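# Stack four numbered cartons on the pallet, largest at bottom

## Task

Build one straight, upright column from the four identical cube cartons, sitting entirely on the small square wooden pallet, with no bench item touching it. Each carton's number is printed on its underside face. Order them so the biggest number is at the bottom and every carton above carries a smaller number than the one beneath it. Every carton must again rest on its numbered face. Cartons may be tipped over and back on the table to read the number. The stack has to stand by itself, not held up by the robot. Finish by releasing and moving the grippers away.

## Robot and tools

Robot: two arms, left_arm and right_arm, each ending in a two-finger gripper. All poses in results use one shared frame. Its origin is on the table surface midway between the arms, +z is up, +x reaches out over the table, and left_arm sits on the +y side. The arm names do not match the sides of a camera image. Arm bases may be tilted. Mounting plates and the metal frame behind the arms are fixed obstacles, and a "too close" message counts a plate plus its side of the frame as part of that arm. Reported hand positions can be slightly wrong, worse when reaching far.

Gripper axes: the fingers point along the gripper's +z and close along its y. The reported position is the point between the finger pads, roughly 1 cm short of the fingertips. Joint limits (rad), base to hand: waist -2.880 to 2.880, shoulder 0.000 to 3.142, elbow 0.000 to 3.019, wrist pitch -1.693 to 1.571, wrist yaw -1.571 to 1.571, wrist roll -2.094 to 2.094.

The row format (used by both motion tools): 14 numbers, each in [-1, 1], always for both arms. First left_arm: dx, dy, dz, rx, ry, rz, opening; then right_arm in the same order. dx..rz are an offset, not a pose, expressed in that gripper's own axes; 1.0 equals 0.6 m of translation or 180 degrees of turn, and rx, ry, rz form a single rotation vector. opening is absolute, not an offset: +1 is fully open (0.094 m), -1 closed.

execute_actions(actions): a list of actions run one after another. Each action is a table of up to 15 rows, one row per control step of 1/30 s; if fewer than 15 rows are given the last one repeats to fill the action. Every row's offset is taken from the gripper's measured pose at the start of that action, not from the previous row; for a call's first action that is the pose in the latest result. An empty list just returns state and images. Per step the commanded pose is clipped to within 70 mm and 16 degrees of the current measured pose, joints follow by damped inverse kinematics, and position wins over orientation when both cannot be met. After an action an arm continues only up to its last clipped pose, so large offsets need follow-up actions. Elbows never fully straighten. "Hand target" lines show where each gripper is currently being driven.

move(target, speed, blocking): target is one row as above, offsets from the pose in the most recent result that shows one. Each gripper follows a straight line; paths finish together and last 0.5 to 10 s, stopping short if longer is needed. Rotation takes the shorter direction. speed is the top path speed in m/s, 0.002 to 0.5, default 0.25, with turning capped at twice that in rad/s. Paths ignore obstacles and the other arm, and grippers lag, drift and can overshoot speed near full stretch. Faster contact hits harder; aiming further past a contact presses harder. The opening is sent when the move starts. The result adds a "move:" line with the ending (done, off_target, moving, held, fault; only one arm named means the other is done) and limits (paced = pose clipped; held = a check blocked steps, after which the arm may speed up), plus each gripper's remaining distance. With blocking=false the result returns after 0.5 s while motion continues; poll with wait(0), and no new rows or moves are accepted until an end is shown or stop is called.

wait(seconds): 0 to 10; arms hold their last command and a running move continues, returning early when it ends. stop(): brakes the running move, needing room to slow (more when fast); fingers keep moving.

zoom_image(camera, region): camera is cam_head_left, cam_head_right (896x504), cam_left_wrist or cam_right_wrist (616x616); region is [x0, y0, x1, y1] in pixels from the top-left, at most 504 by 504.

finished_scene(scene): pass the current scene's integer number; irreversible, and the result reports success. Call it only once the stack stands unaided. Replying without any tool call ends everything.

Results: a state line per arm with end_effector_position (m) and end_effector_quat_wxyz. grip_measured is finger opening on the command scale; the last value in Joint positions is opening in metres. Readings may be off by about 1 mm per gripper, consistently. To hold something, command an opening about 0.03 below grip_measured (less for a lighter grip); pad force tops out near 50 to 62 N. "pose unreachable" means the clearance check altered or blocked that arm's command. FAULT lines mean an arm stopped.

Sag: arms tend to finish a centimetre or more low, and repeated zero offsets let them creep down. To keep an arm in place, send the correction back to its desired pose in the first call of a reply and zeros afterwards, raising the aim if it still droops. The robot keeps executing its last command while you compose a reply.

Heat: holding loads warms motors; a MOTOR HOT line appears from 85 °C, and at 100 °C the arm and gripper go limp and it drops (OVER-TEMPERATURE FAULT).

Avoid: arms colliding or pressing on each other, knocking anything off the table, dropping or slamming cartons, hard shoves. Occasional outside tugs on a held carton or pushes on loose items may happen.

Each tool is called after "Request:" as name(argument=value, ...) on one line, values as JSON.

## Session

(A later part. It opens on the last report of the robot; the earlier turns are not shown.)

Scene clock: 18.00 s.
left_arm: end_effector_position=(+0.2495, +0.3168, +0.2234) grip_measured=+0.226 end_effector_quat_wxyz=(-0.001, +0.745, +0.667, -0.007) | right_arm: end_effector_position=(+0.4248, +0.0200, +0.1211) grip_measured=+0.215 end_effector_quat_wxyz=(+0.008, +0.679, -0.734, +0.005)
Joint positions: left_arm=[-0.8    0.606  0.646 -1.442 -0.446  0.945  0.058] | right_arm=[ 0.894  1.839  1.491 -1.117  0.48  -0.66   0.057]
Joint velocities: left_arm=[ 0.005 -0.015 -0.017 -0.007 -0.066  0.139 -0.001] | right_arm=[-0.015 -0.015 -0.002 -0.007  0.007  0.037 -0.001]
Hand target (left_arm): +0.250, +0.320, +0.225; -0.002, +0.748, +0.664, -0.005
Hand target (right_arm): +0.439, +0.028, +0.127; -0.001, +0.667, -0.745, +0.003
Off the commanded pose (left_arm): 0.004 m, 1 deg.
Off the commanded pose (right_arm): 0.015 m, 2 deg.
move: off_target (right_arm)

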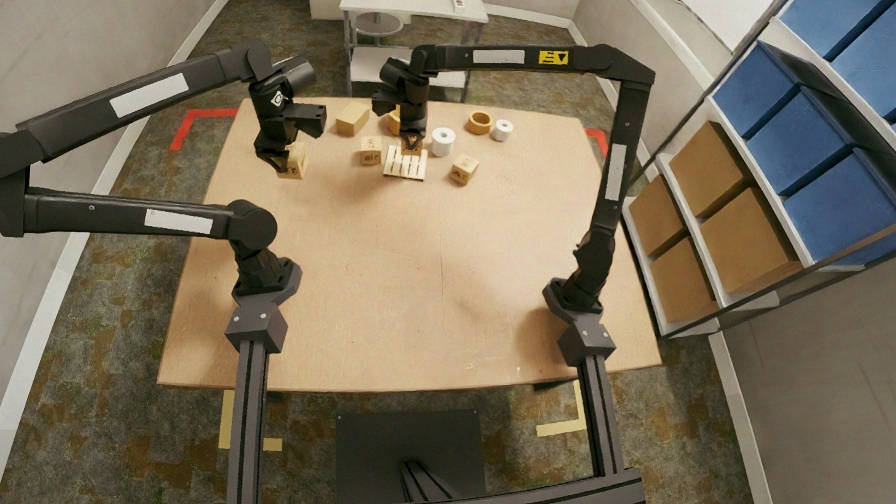

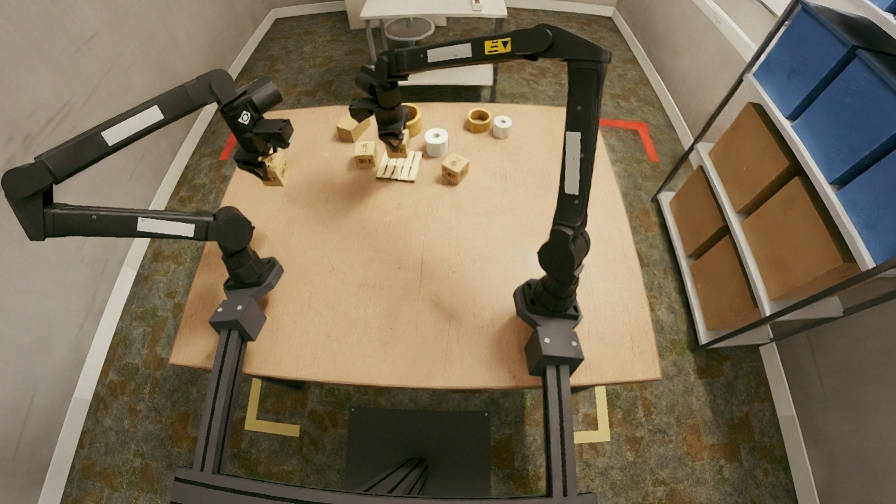

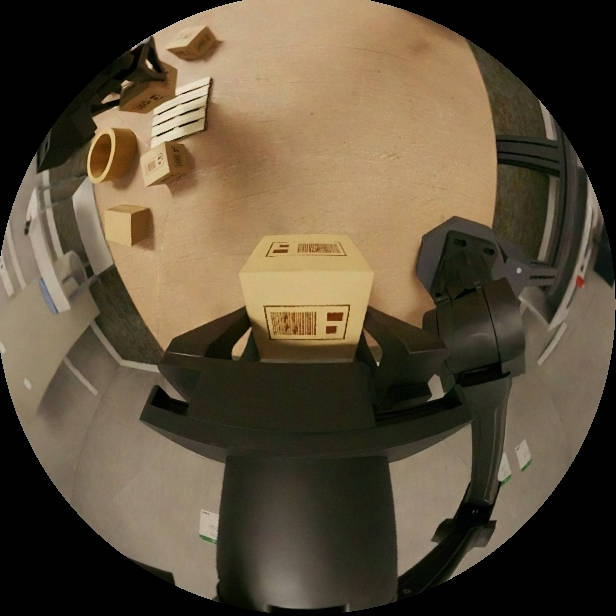

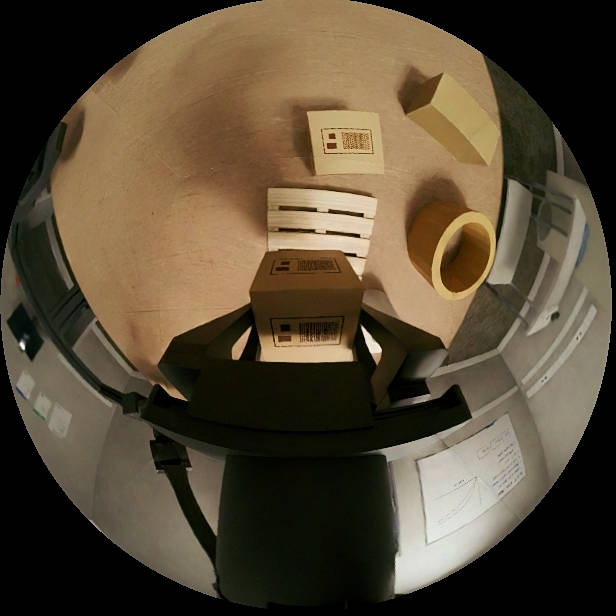

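Request:
move(target=[0,0,0,0,0,0,0.16,-0.015,-0.015,0.11,0,-0.004,0.025,0.15], speed=0.08)

Request:
zoom_image(camera="cam_head_left", region=[350,90,460,200])

Scene clock: 19.40 s.
left_arm: end_effector_position=(+0.2480, +0.3171, +0.2219) grip_measured=+0.226 end_effector_quat_wxyz=(-0.003, +0.747, +0.665, -0.007) | right_arm: end_effector_position=(+0.4379, +0.0300, +0.0716) grip_measured=+0.215 end_effector_quat_wxyz=(+0.008, -0.653, +0.757, +0.001)
Joint positions: left_arm=[-0.8    0.606  0.641 -1.442 -0.446  0.948  0.058] | right_arm=[ 0.849  1.909  1.479 -0.975  0.466 -0.658  0.057]
Joint velocities: left_arm=[-0.015 -0.005 -0.002 -0.012 -0.007  0.051 -0.001] | right_arm=[ 0.005 -0.005 -0.007 -0.002  0.022 -0.081 -0.001]
Hand target (left_arm): +0.249, +0.317, +0.223; -0.001, +0.745, +0.667, -0.007
Hand target (right_arm): +0.435, +0.027, +0.056; -0.003, -0.649, +0.760, -0.000
Off the commanded pose (left_arm): 0.002 m, 0 deg.
Off the commanded pose (right_arm): 0.017 m, 1 deg.
move: off_target (right_arm)

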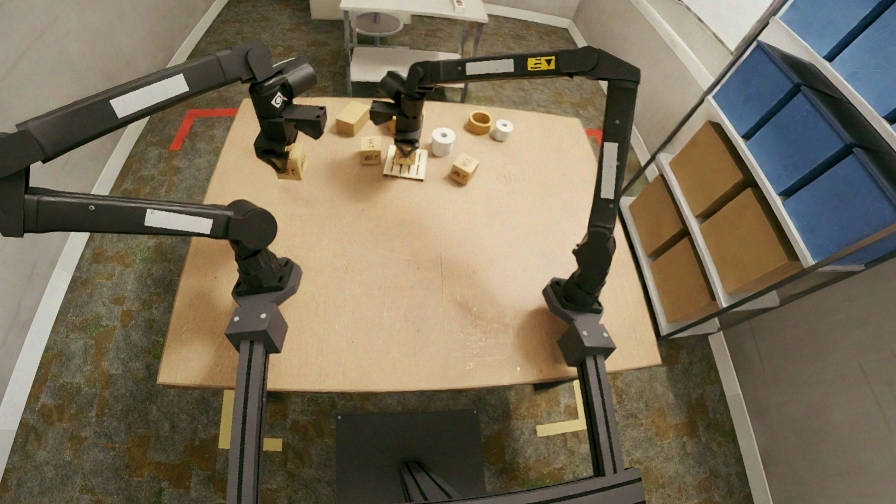

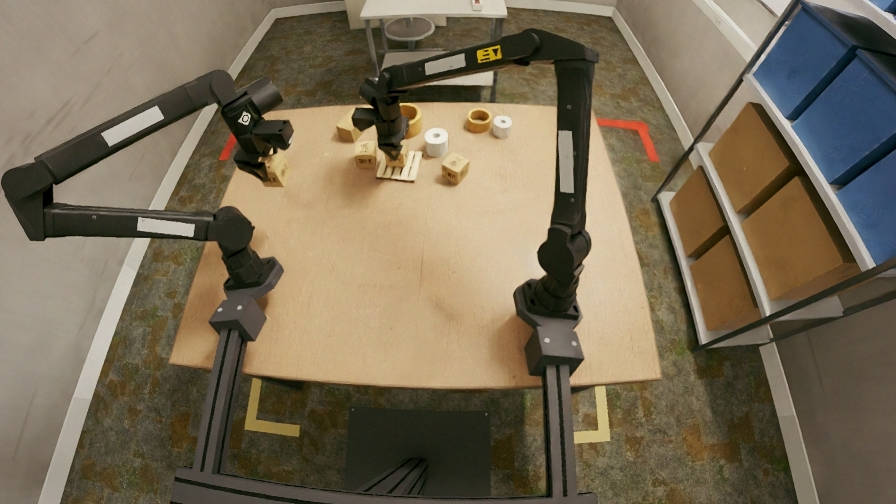

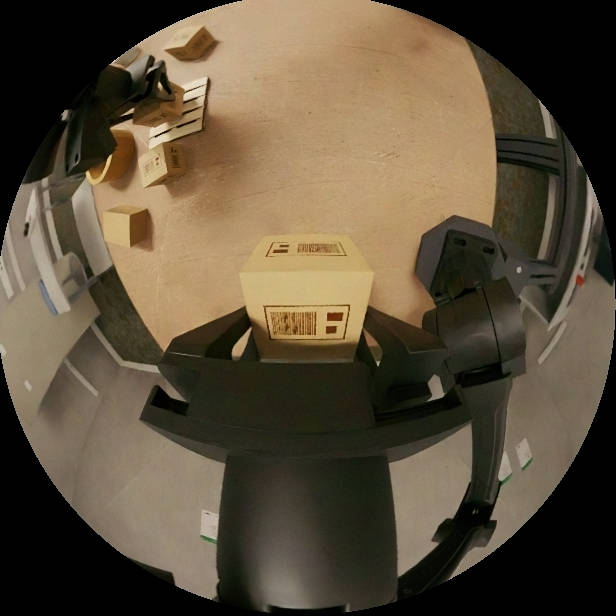

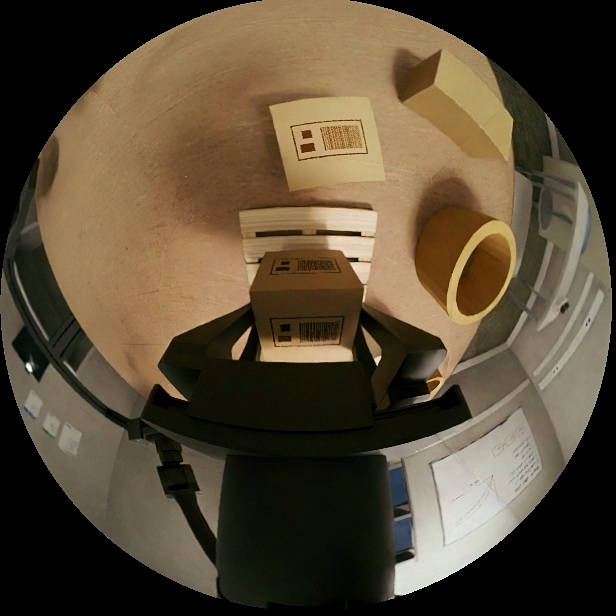

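Region (350, 90, 460, 200) of cam_head_left's 896x504 image, scaled by 4.582, with more detail than that image has.

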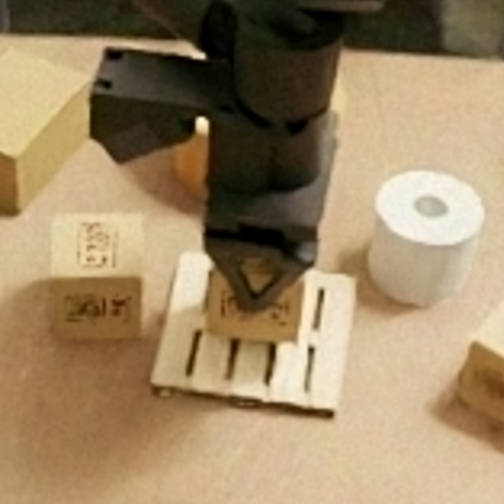

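Request:
execute_actions(actions=[])

Request:
move(target=[0,0,-0.02,0,0,0,0.16,0,0,0.065,0,0,0,0.15], speed=0.05)

Scene clock: 20.37 s.
left_arm: end_effector_position=(+0.2480, +0.3171, +0.2219) grip_measured=+0.226 end_effector_quat_wxyz=(-0.003, +0.747, +0.665, -0.007) | right_arm: end_effector_position=(+0.4379, +0.0300, +0.0716) grip_measured=+0.215 end_effector_quat_wxyz=(+0.008, -0.653, +0.757, +0.001)
Joint positions: left_arm=[-0.8    0.606  0.641 -1.442 -0.446  0.948  0.058] | right_arm=[ 0.849  1.909  1.479 -0.975  0.466 -0.658  0.057]
Joint velocities: left_arm=[ 0.005 -0.005  0.012 -0.002 -0.037  0.022 -0.   ] | right_arm=[-0.015  0.005  0.002 -0.012 -0.022 -0.051  0.001]
Hand target (left_arm): +0.249, +0.317, +0.223; -0.001, +0.745, +0.667, -0.007
Hand target (right_arm): +0.435, +0.027, +0.056; -0.003, -0.649, +0.760, -0.000
Off the commanded pose (left_arm): 0.002 m, 0 deg.
Off the commanded pose (right_arm): 0.017 m, 1 deg.

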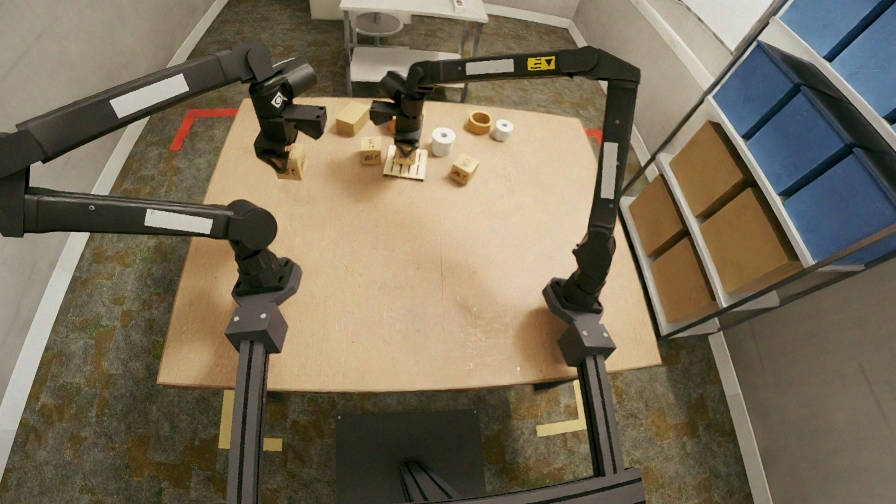

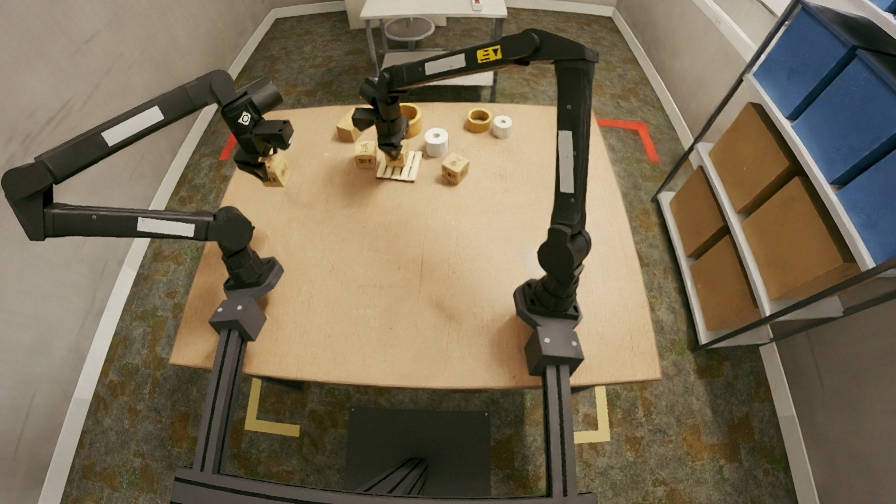

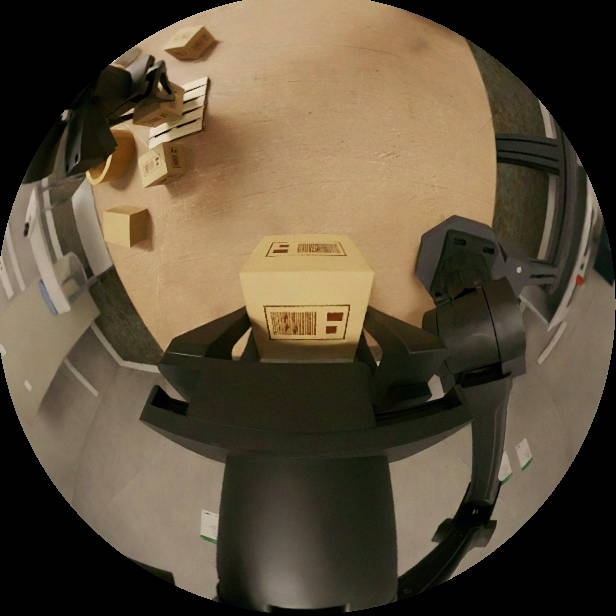

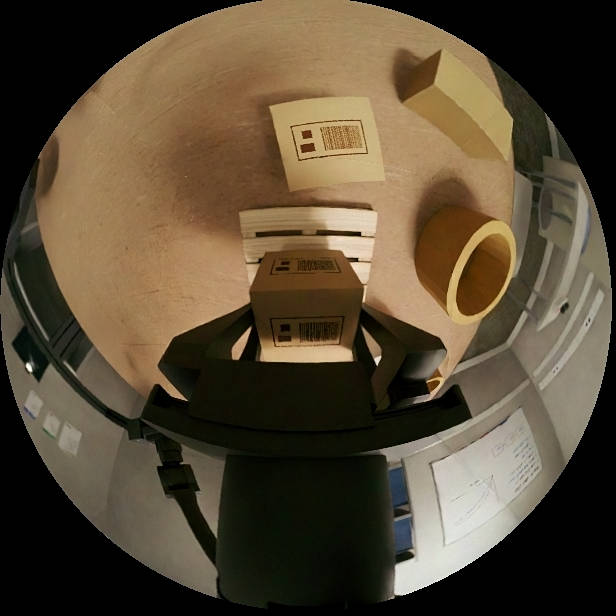

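Scene clock: 21.53 s.
left_arm: end_effector_position=(+0.2406, +0.3187, +0.2233) grip_measured=+0.226 end_effector_quat_wxyz=(-0.013, +0.751, +0.660, -0.009) | right_arm: end_effector_position=(+0.4433, +0.0341, +0.0512) grip_measured=+0.215 end_effector_quat_wxyz=(+0.021, -0.647, +0.762, +0.002)
Joint positions: left_arm=[-0.827  0.606  0.64  -1.477 -0.447  0.922  0.058] | right_arm=[ 0.831  1.934  1.466 -0.899  0.462 -0.676  0.057]
Joint velocities: left_arm=[-0.015 -0.005 -0.017 -0.007 -0.081 -0.022  0.   ] | right_arm=[-0.015 -0.005  0.012  0.002 -0.007  0.051  0.001]
Hand target (left_arm): +0.248, +0.317, +0.234; -0.003, +0.747, +0.665, -0.007
Hand target (right_arm): +0.439, +0.030, +0.033; +0.008, -0.653, +0.757, +0.001
Off the commanded pose (left_arm): 0.013 m, 1 deg.
Off the commanded pose (right_arm): 0.020 m, 2 deg.
move: off_target (left_arm, right_arm)

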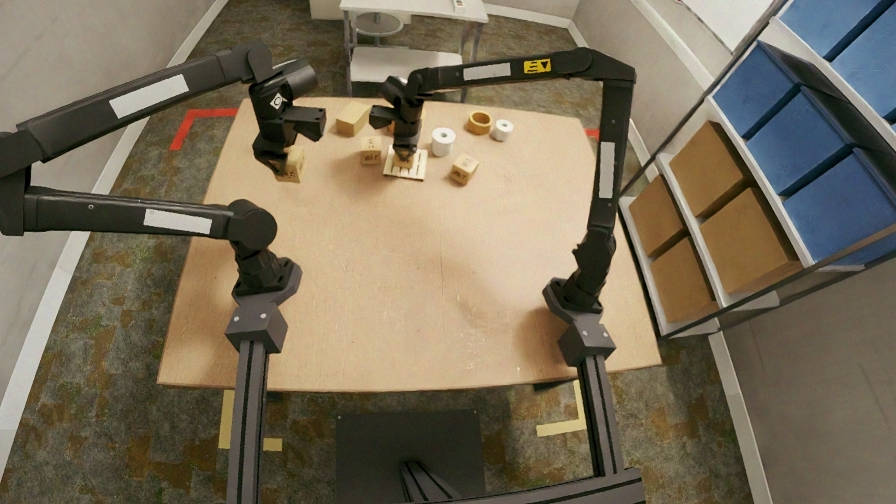

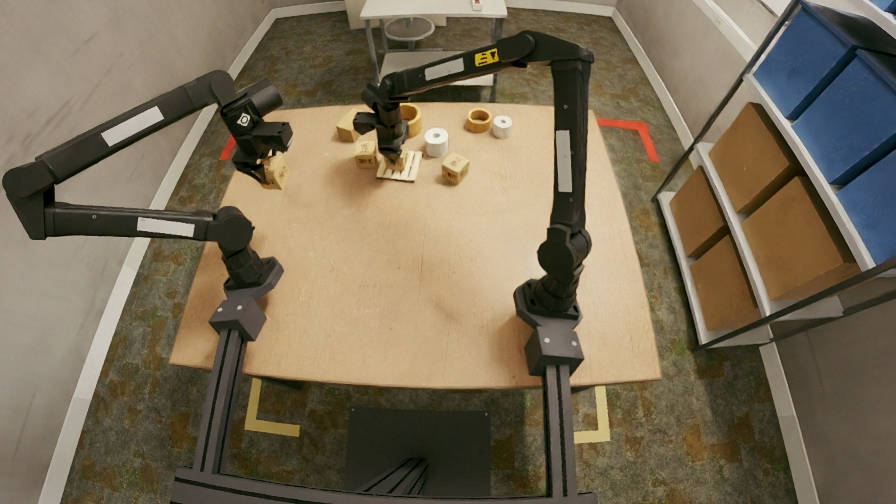

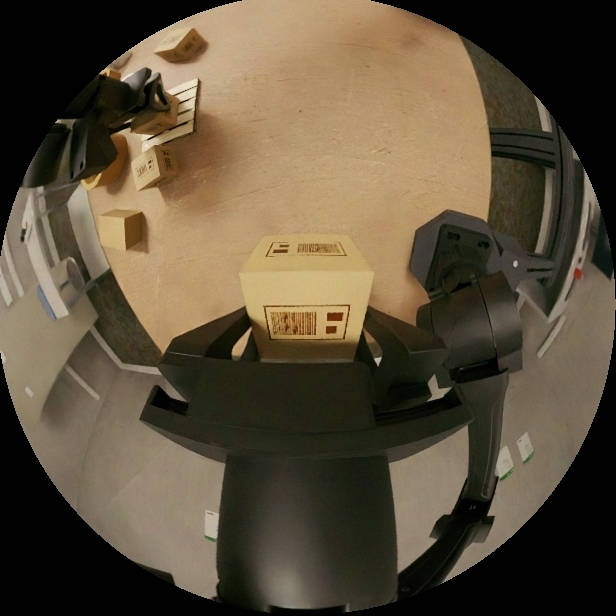

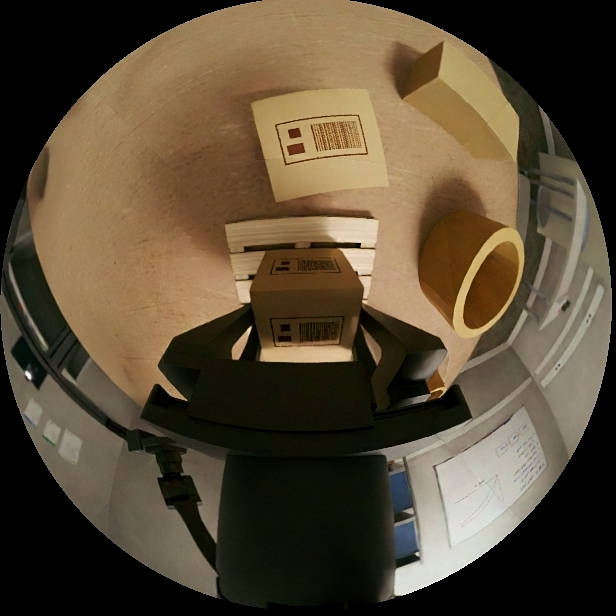

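Request:
move(target=[0,0,0,0,0,0,0.16,0,0,0,0,0,0,0.8])

Request:
move(target=[0,0,0,0,0,0,0.16,0,0,-0.16,0,0,0,0.9], speed=0.2)

Request:
move(target=[0,0,0,0,0,0,0.16,0.3,0.035,-0.02,0,0,0.15,1], speed=0.3)

Scene clock: 22.57 s.
left_arm: end_effector_position=(+0.2393, +0.3190, +0.2219) grip_measured=+0.226 end_effector_quat_wxyz=(-0.015, +0.752, +0.659, -0.009) | right_arm: end_effector_position=(+0.4433, +0.0341, +0.0512) grip_measured=+0.797 end_effector_quat_wxyz=(+0.021, -0.648, +0.762, +0.002)
Joint positions: left_arm=[-0.827  0.606  0.636 -1.477 -0.447  0.921  0.058] | right_arm=[ 0.831  1.934  1.466 -0.899  0.462 -0.677  0.084]
Joint velocities: left_arm=[ 0.005  0.005  0.002 -0.002  0.022 -0.022 -0.   ] | right_arm=[ 0.005 -0.005  0.002 -0.002  0.066 -0.022  0.   ]
Hand target (left_arm): +0.241, +0.319, +0.223; -0.013, +0.751, +0.660, -0.009
Hand target (right_arm): +0.443, +0.034, +0.051; +0.021, -0.647, +0.762, +0.002
Off the commanded pose (left_arm): 0.002 m, 0 deg.
Off the commanded pose (right_arm): 0.000 m, 0 deg.
move: done

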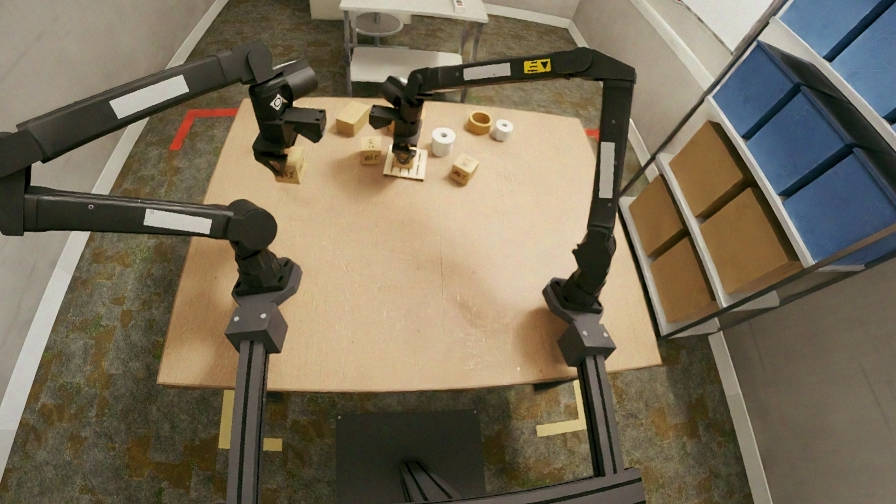

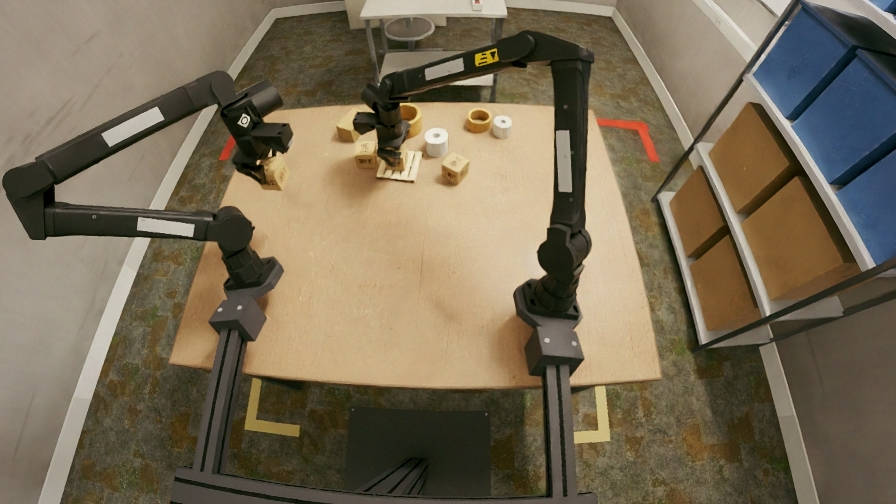

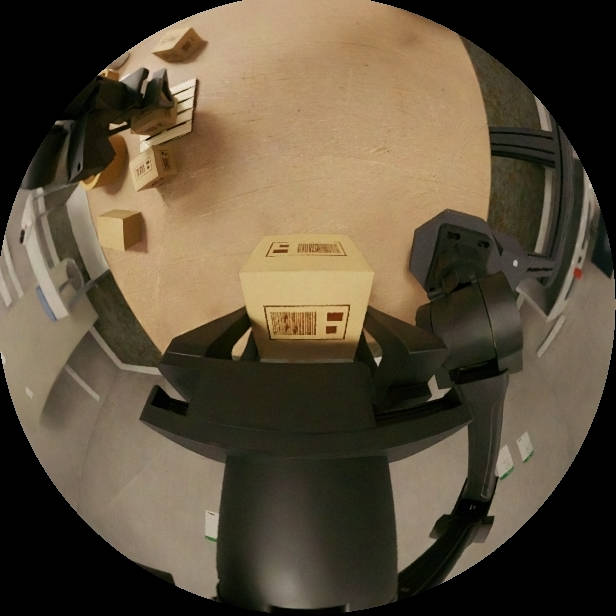

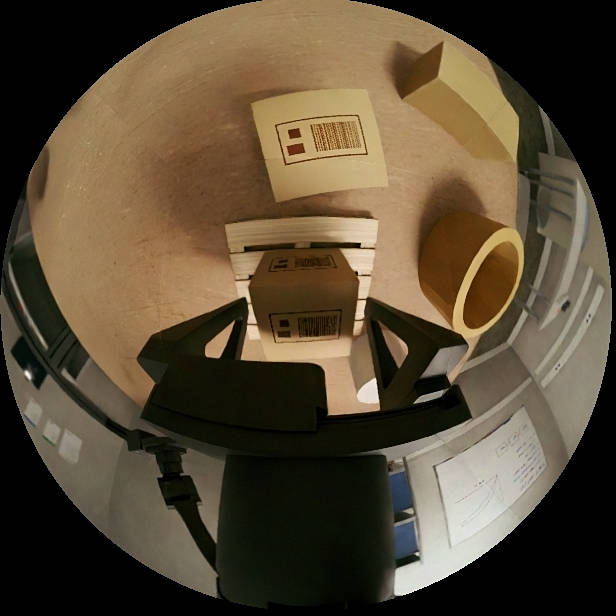

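Scene clock: 23.50 s.
left_arm: end_effector_position=(+0.2378, +0.3194, +0.2204) grip_measured=+0.226 end_effector_quat_wxyz=(-0.017, +0.752, +0.658, -0.009) | right_arm: end_effector_position=(+0.4247, +0.0255, +0.1312) grip_measured=+0.897 end_effector_quat_wxyz=(+0.004, -0.660, +0.752, -0.000)
Joint positions: left_arm=[-0.827  0.606  0.631 -1.477 -0.447  0.921  0.058] | right_arm=[ 0.907  1.825  1.491 -1.109  0.475 -0.607  0.089]
Joint velocities: left_arm=[-0.015 -0.005 -0.007 -0.002 -0.037 -0.007  0.   ] | right_arm=[ 0.015 -0.015  0.012 -0.007 -0.051 -0.066 -0.001]
Hand target (left_arm): +0.239, +0.319, +0.222; -0.015, +0.752, +0.659, -0.009
Hand target (right_arm): +0.438, +0.031, +0.147; +0.021, -0.648, +0.762, +0.001
Off the commanded pose (left_arm): 0.002 m, 0 deg.
Off the commanded pose (right_arm): 0.023 m, 3 deg.
move: off_target (right_arm)

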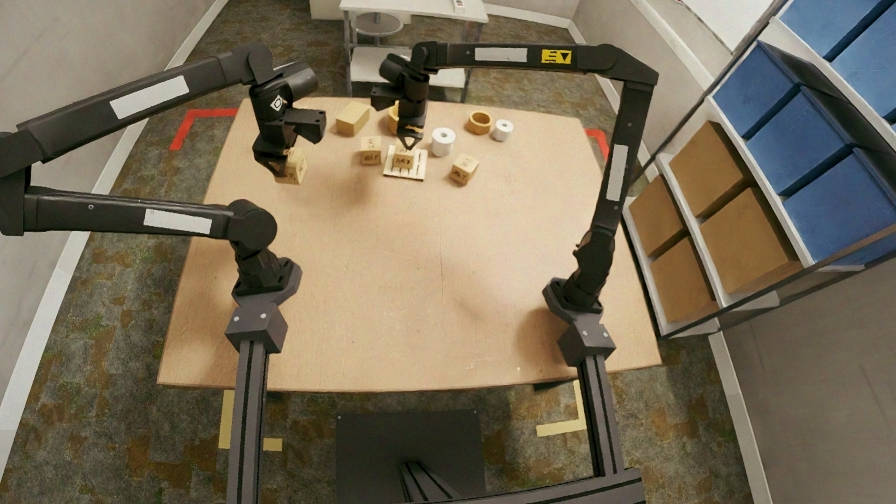

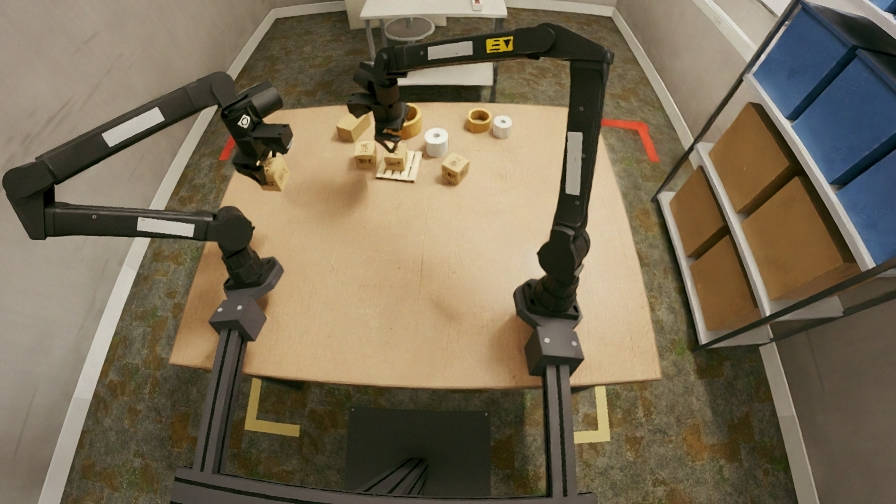

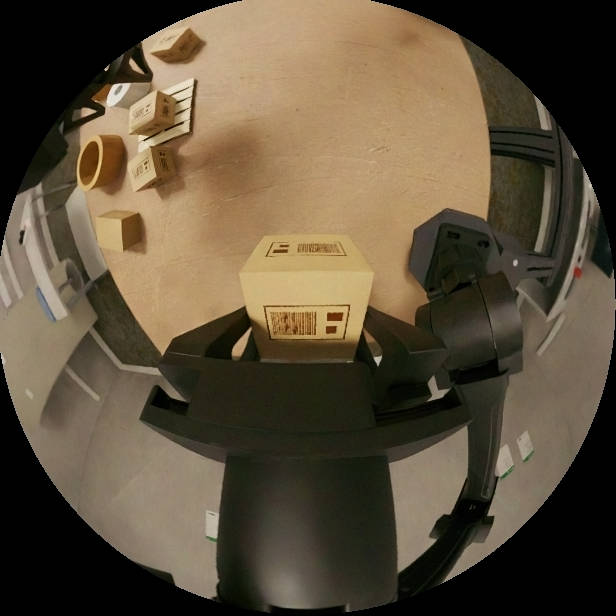

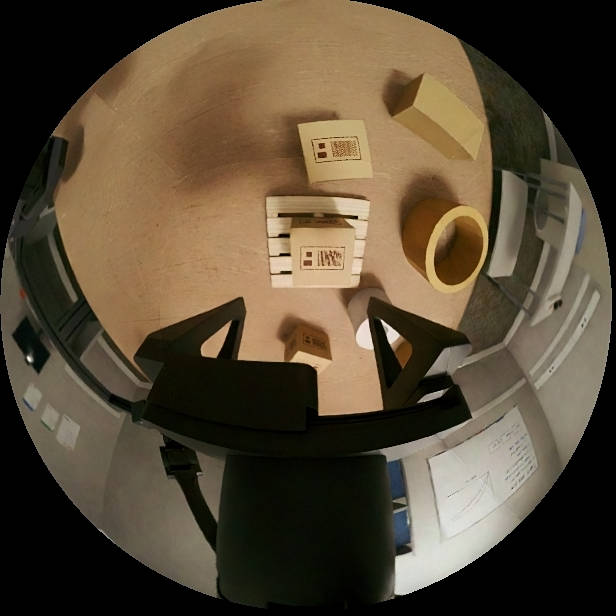

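Scene clock: 24.80 s.
left_arm: end_effector_position=(+0.2365, +0.3197, +0.2190) grip_measured=+0.226 end_effector_quat_wxyz=(-0.019, +0.753, +0.658, -0.009) | right_arm: end_effector_position=(+0.3775, -0.1452, +0.1415) grip_measured=+1.000 end_effector_quat_wxyz=(+0.002, -0.478, +0.878, +0.002)
Joint positions: left_arm=[-0.827  0.606  0.627 -1.477 -0.447  0.921  0.058] | right_arm=[ 0.739  1.399  1.038 -1.003  0.444 -0.347  0.094]
Joint velocities: left_arm=[ 0.005 -0.005  0.007 -0.002 -0.066 -0.007  0.   ] | right_arm=[-0.005  0.005 -0.002 -0.002  0.022  0.037  0.   ]
Hand target (left_arm): +0.238, +0.319, +0.220; -0.017, +0.752, +0.658, -0.009
Hand target (right_arm): +0.378, -0.149, +0.141; +0.005, -0.466, +0.885, +0.002
Off the commanded pose (left_arm): 0.002 m, 0 deg.
Off the commanded pose (right_arm): 0.006 m, 2 deg.
move: done

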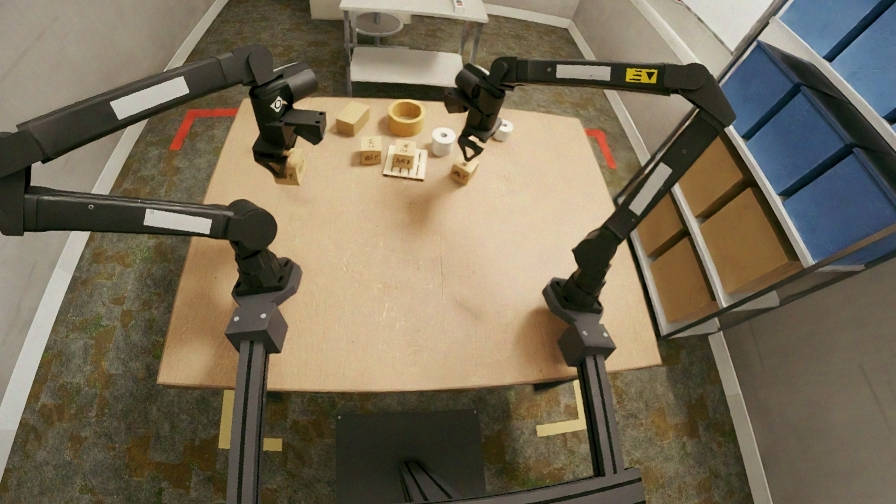

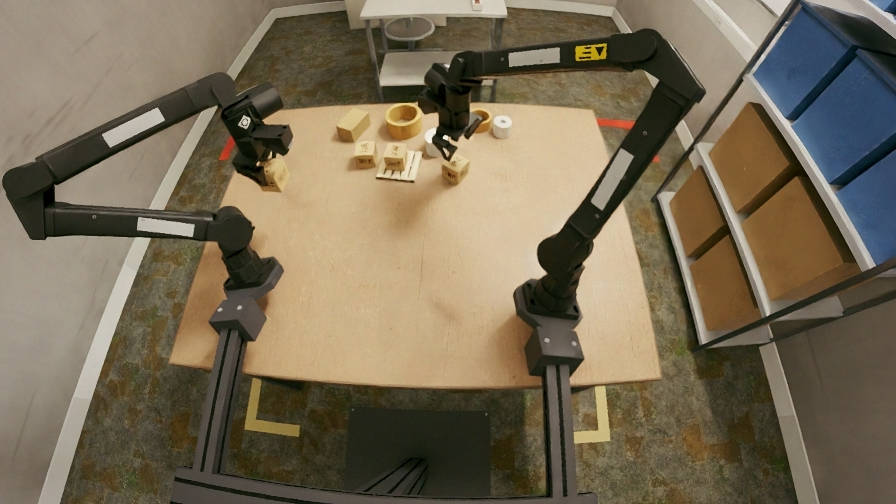

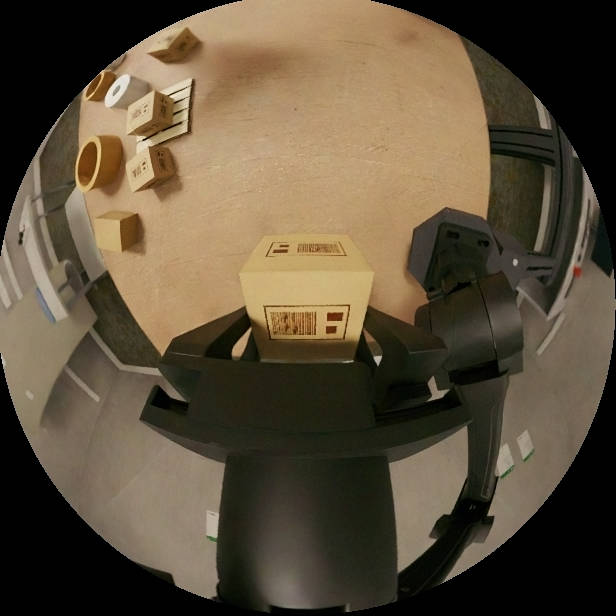

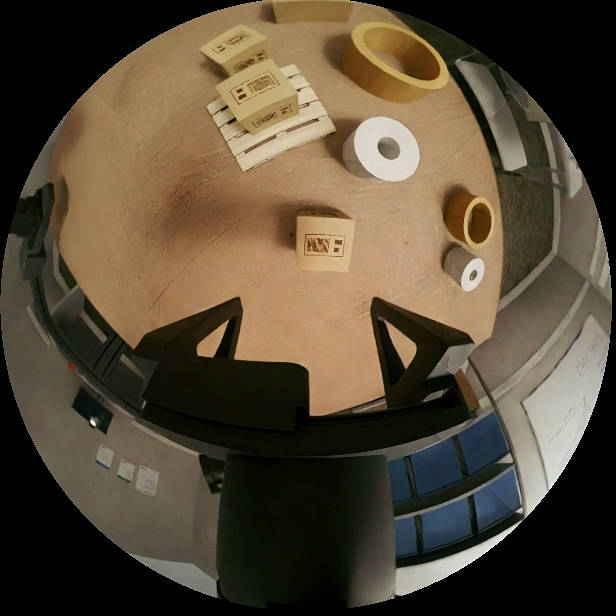

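Request:
move(target=[0,0,0,0,0,0,0.16,-0.012,-0.03,0.09,0,0,0.02,1], speed=0.12)

Scene clock: 25.97 s.
left_arm: end_effector_position=(+0.2230, +0.3264, +0.2057) grip_measured=+0.226 end_effector_quat_wxyz=(-0.044, +0.757, +0.652, -0.009) | right_arm: end_effector_position=(+0.4011, -0.1471, +0.0997) grip_measured=+1.000 end_effector_quat_wxyz=(+0.013, -0.444, +0.896, +0.004)
Joint positions: left_arm=[-0.817  0.606  0.587 -1.487 -0.451  0.921  0.058] | right_arm=[ 0.661  1.473  1.034 -0.867  0.425 -0.363  0.094]
Joint velocities: left_arm=[ 0.005 -0.005  0.017 -0.002  0.007  0.007  0.001] | right_arm=[ 0.015  0.005 -0.007 -0.007 -0.022 -0.051  0.   ]
Hand target (left_arm): +0.236, +0.320, +0.219; -0.019, +0.753, +0.658, -0.009
Hand target (right_arm): +0.397, -0.149, +0.089; +0.003, -0.450, +0.893, +0.003
Off the commanded pose (left_arm): 0.020 m, 3 deg.
Off the commanded pose (right_arm): 0.013 m, 1 deg.
move: off_target (left_arm, right_arm)

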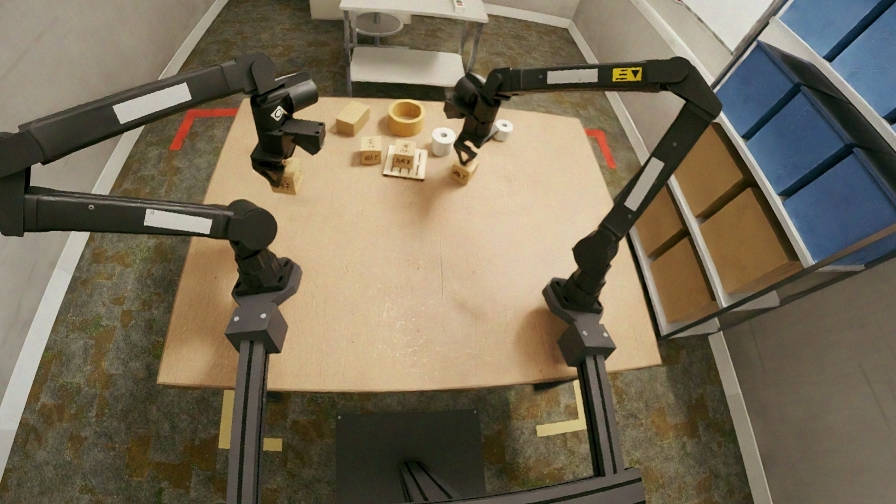

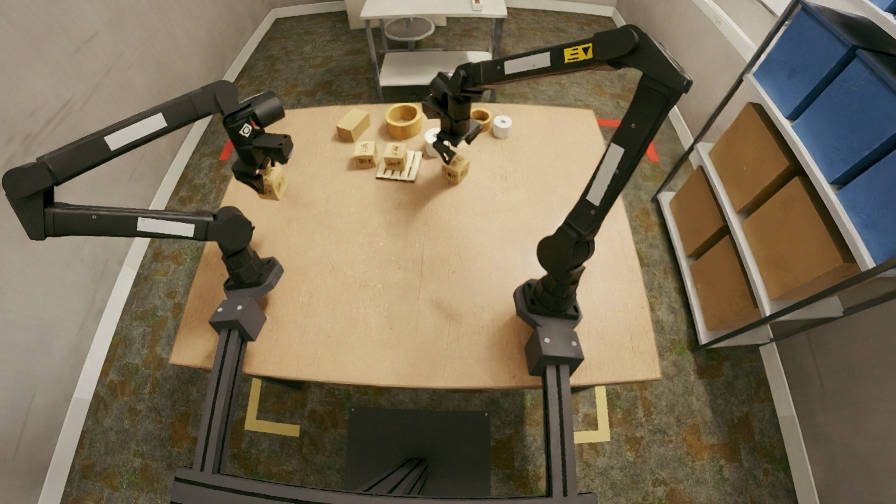

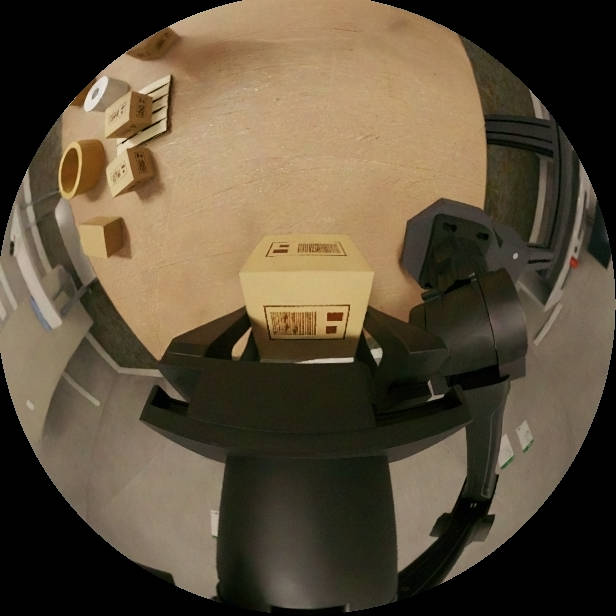

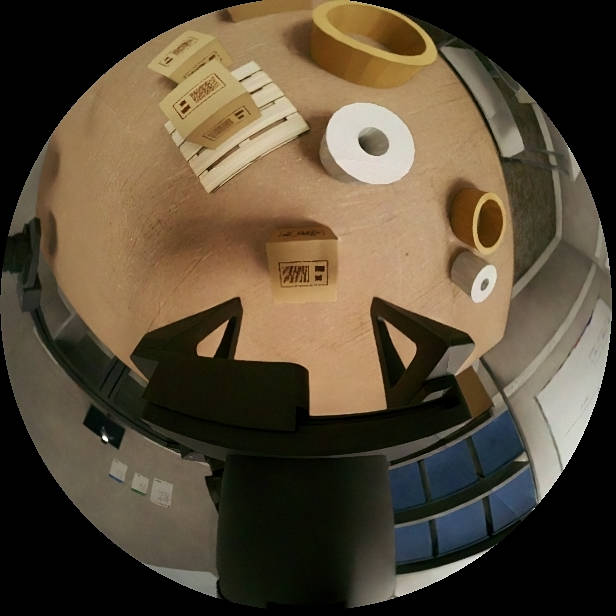

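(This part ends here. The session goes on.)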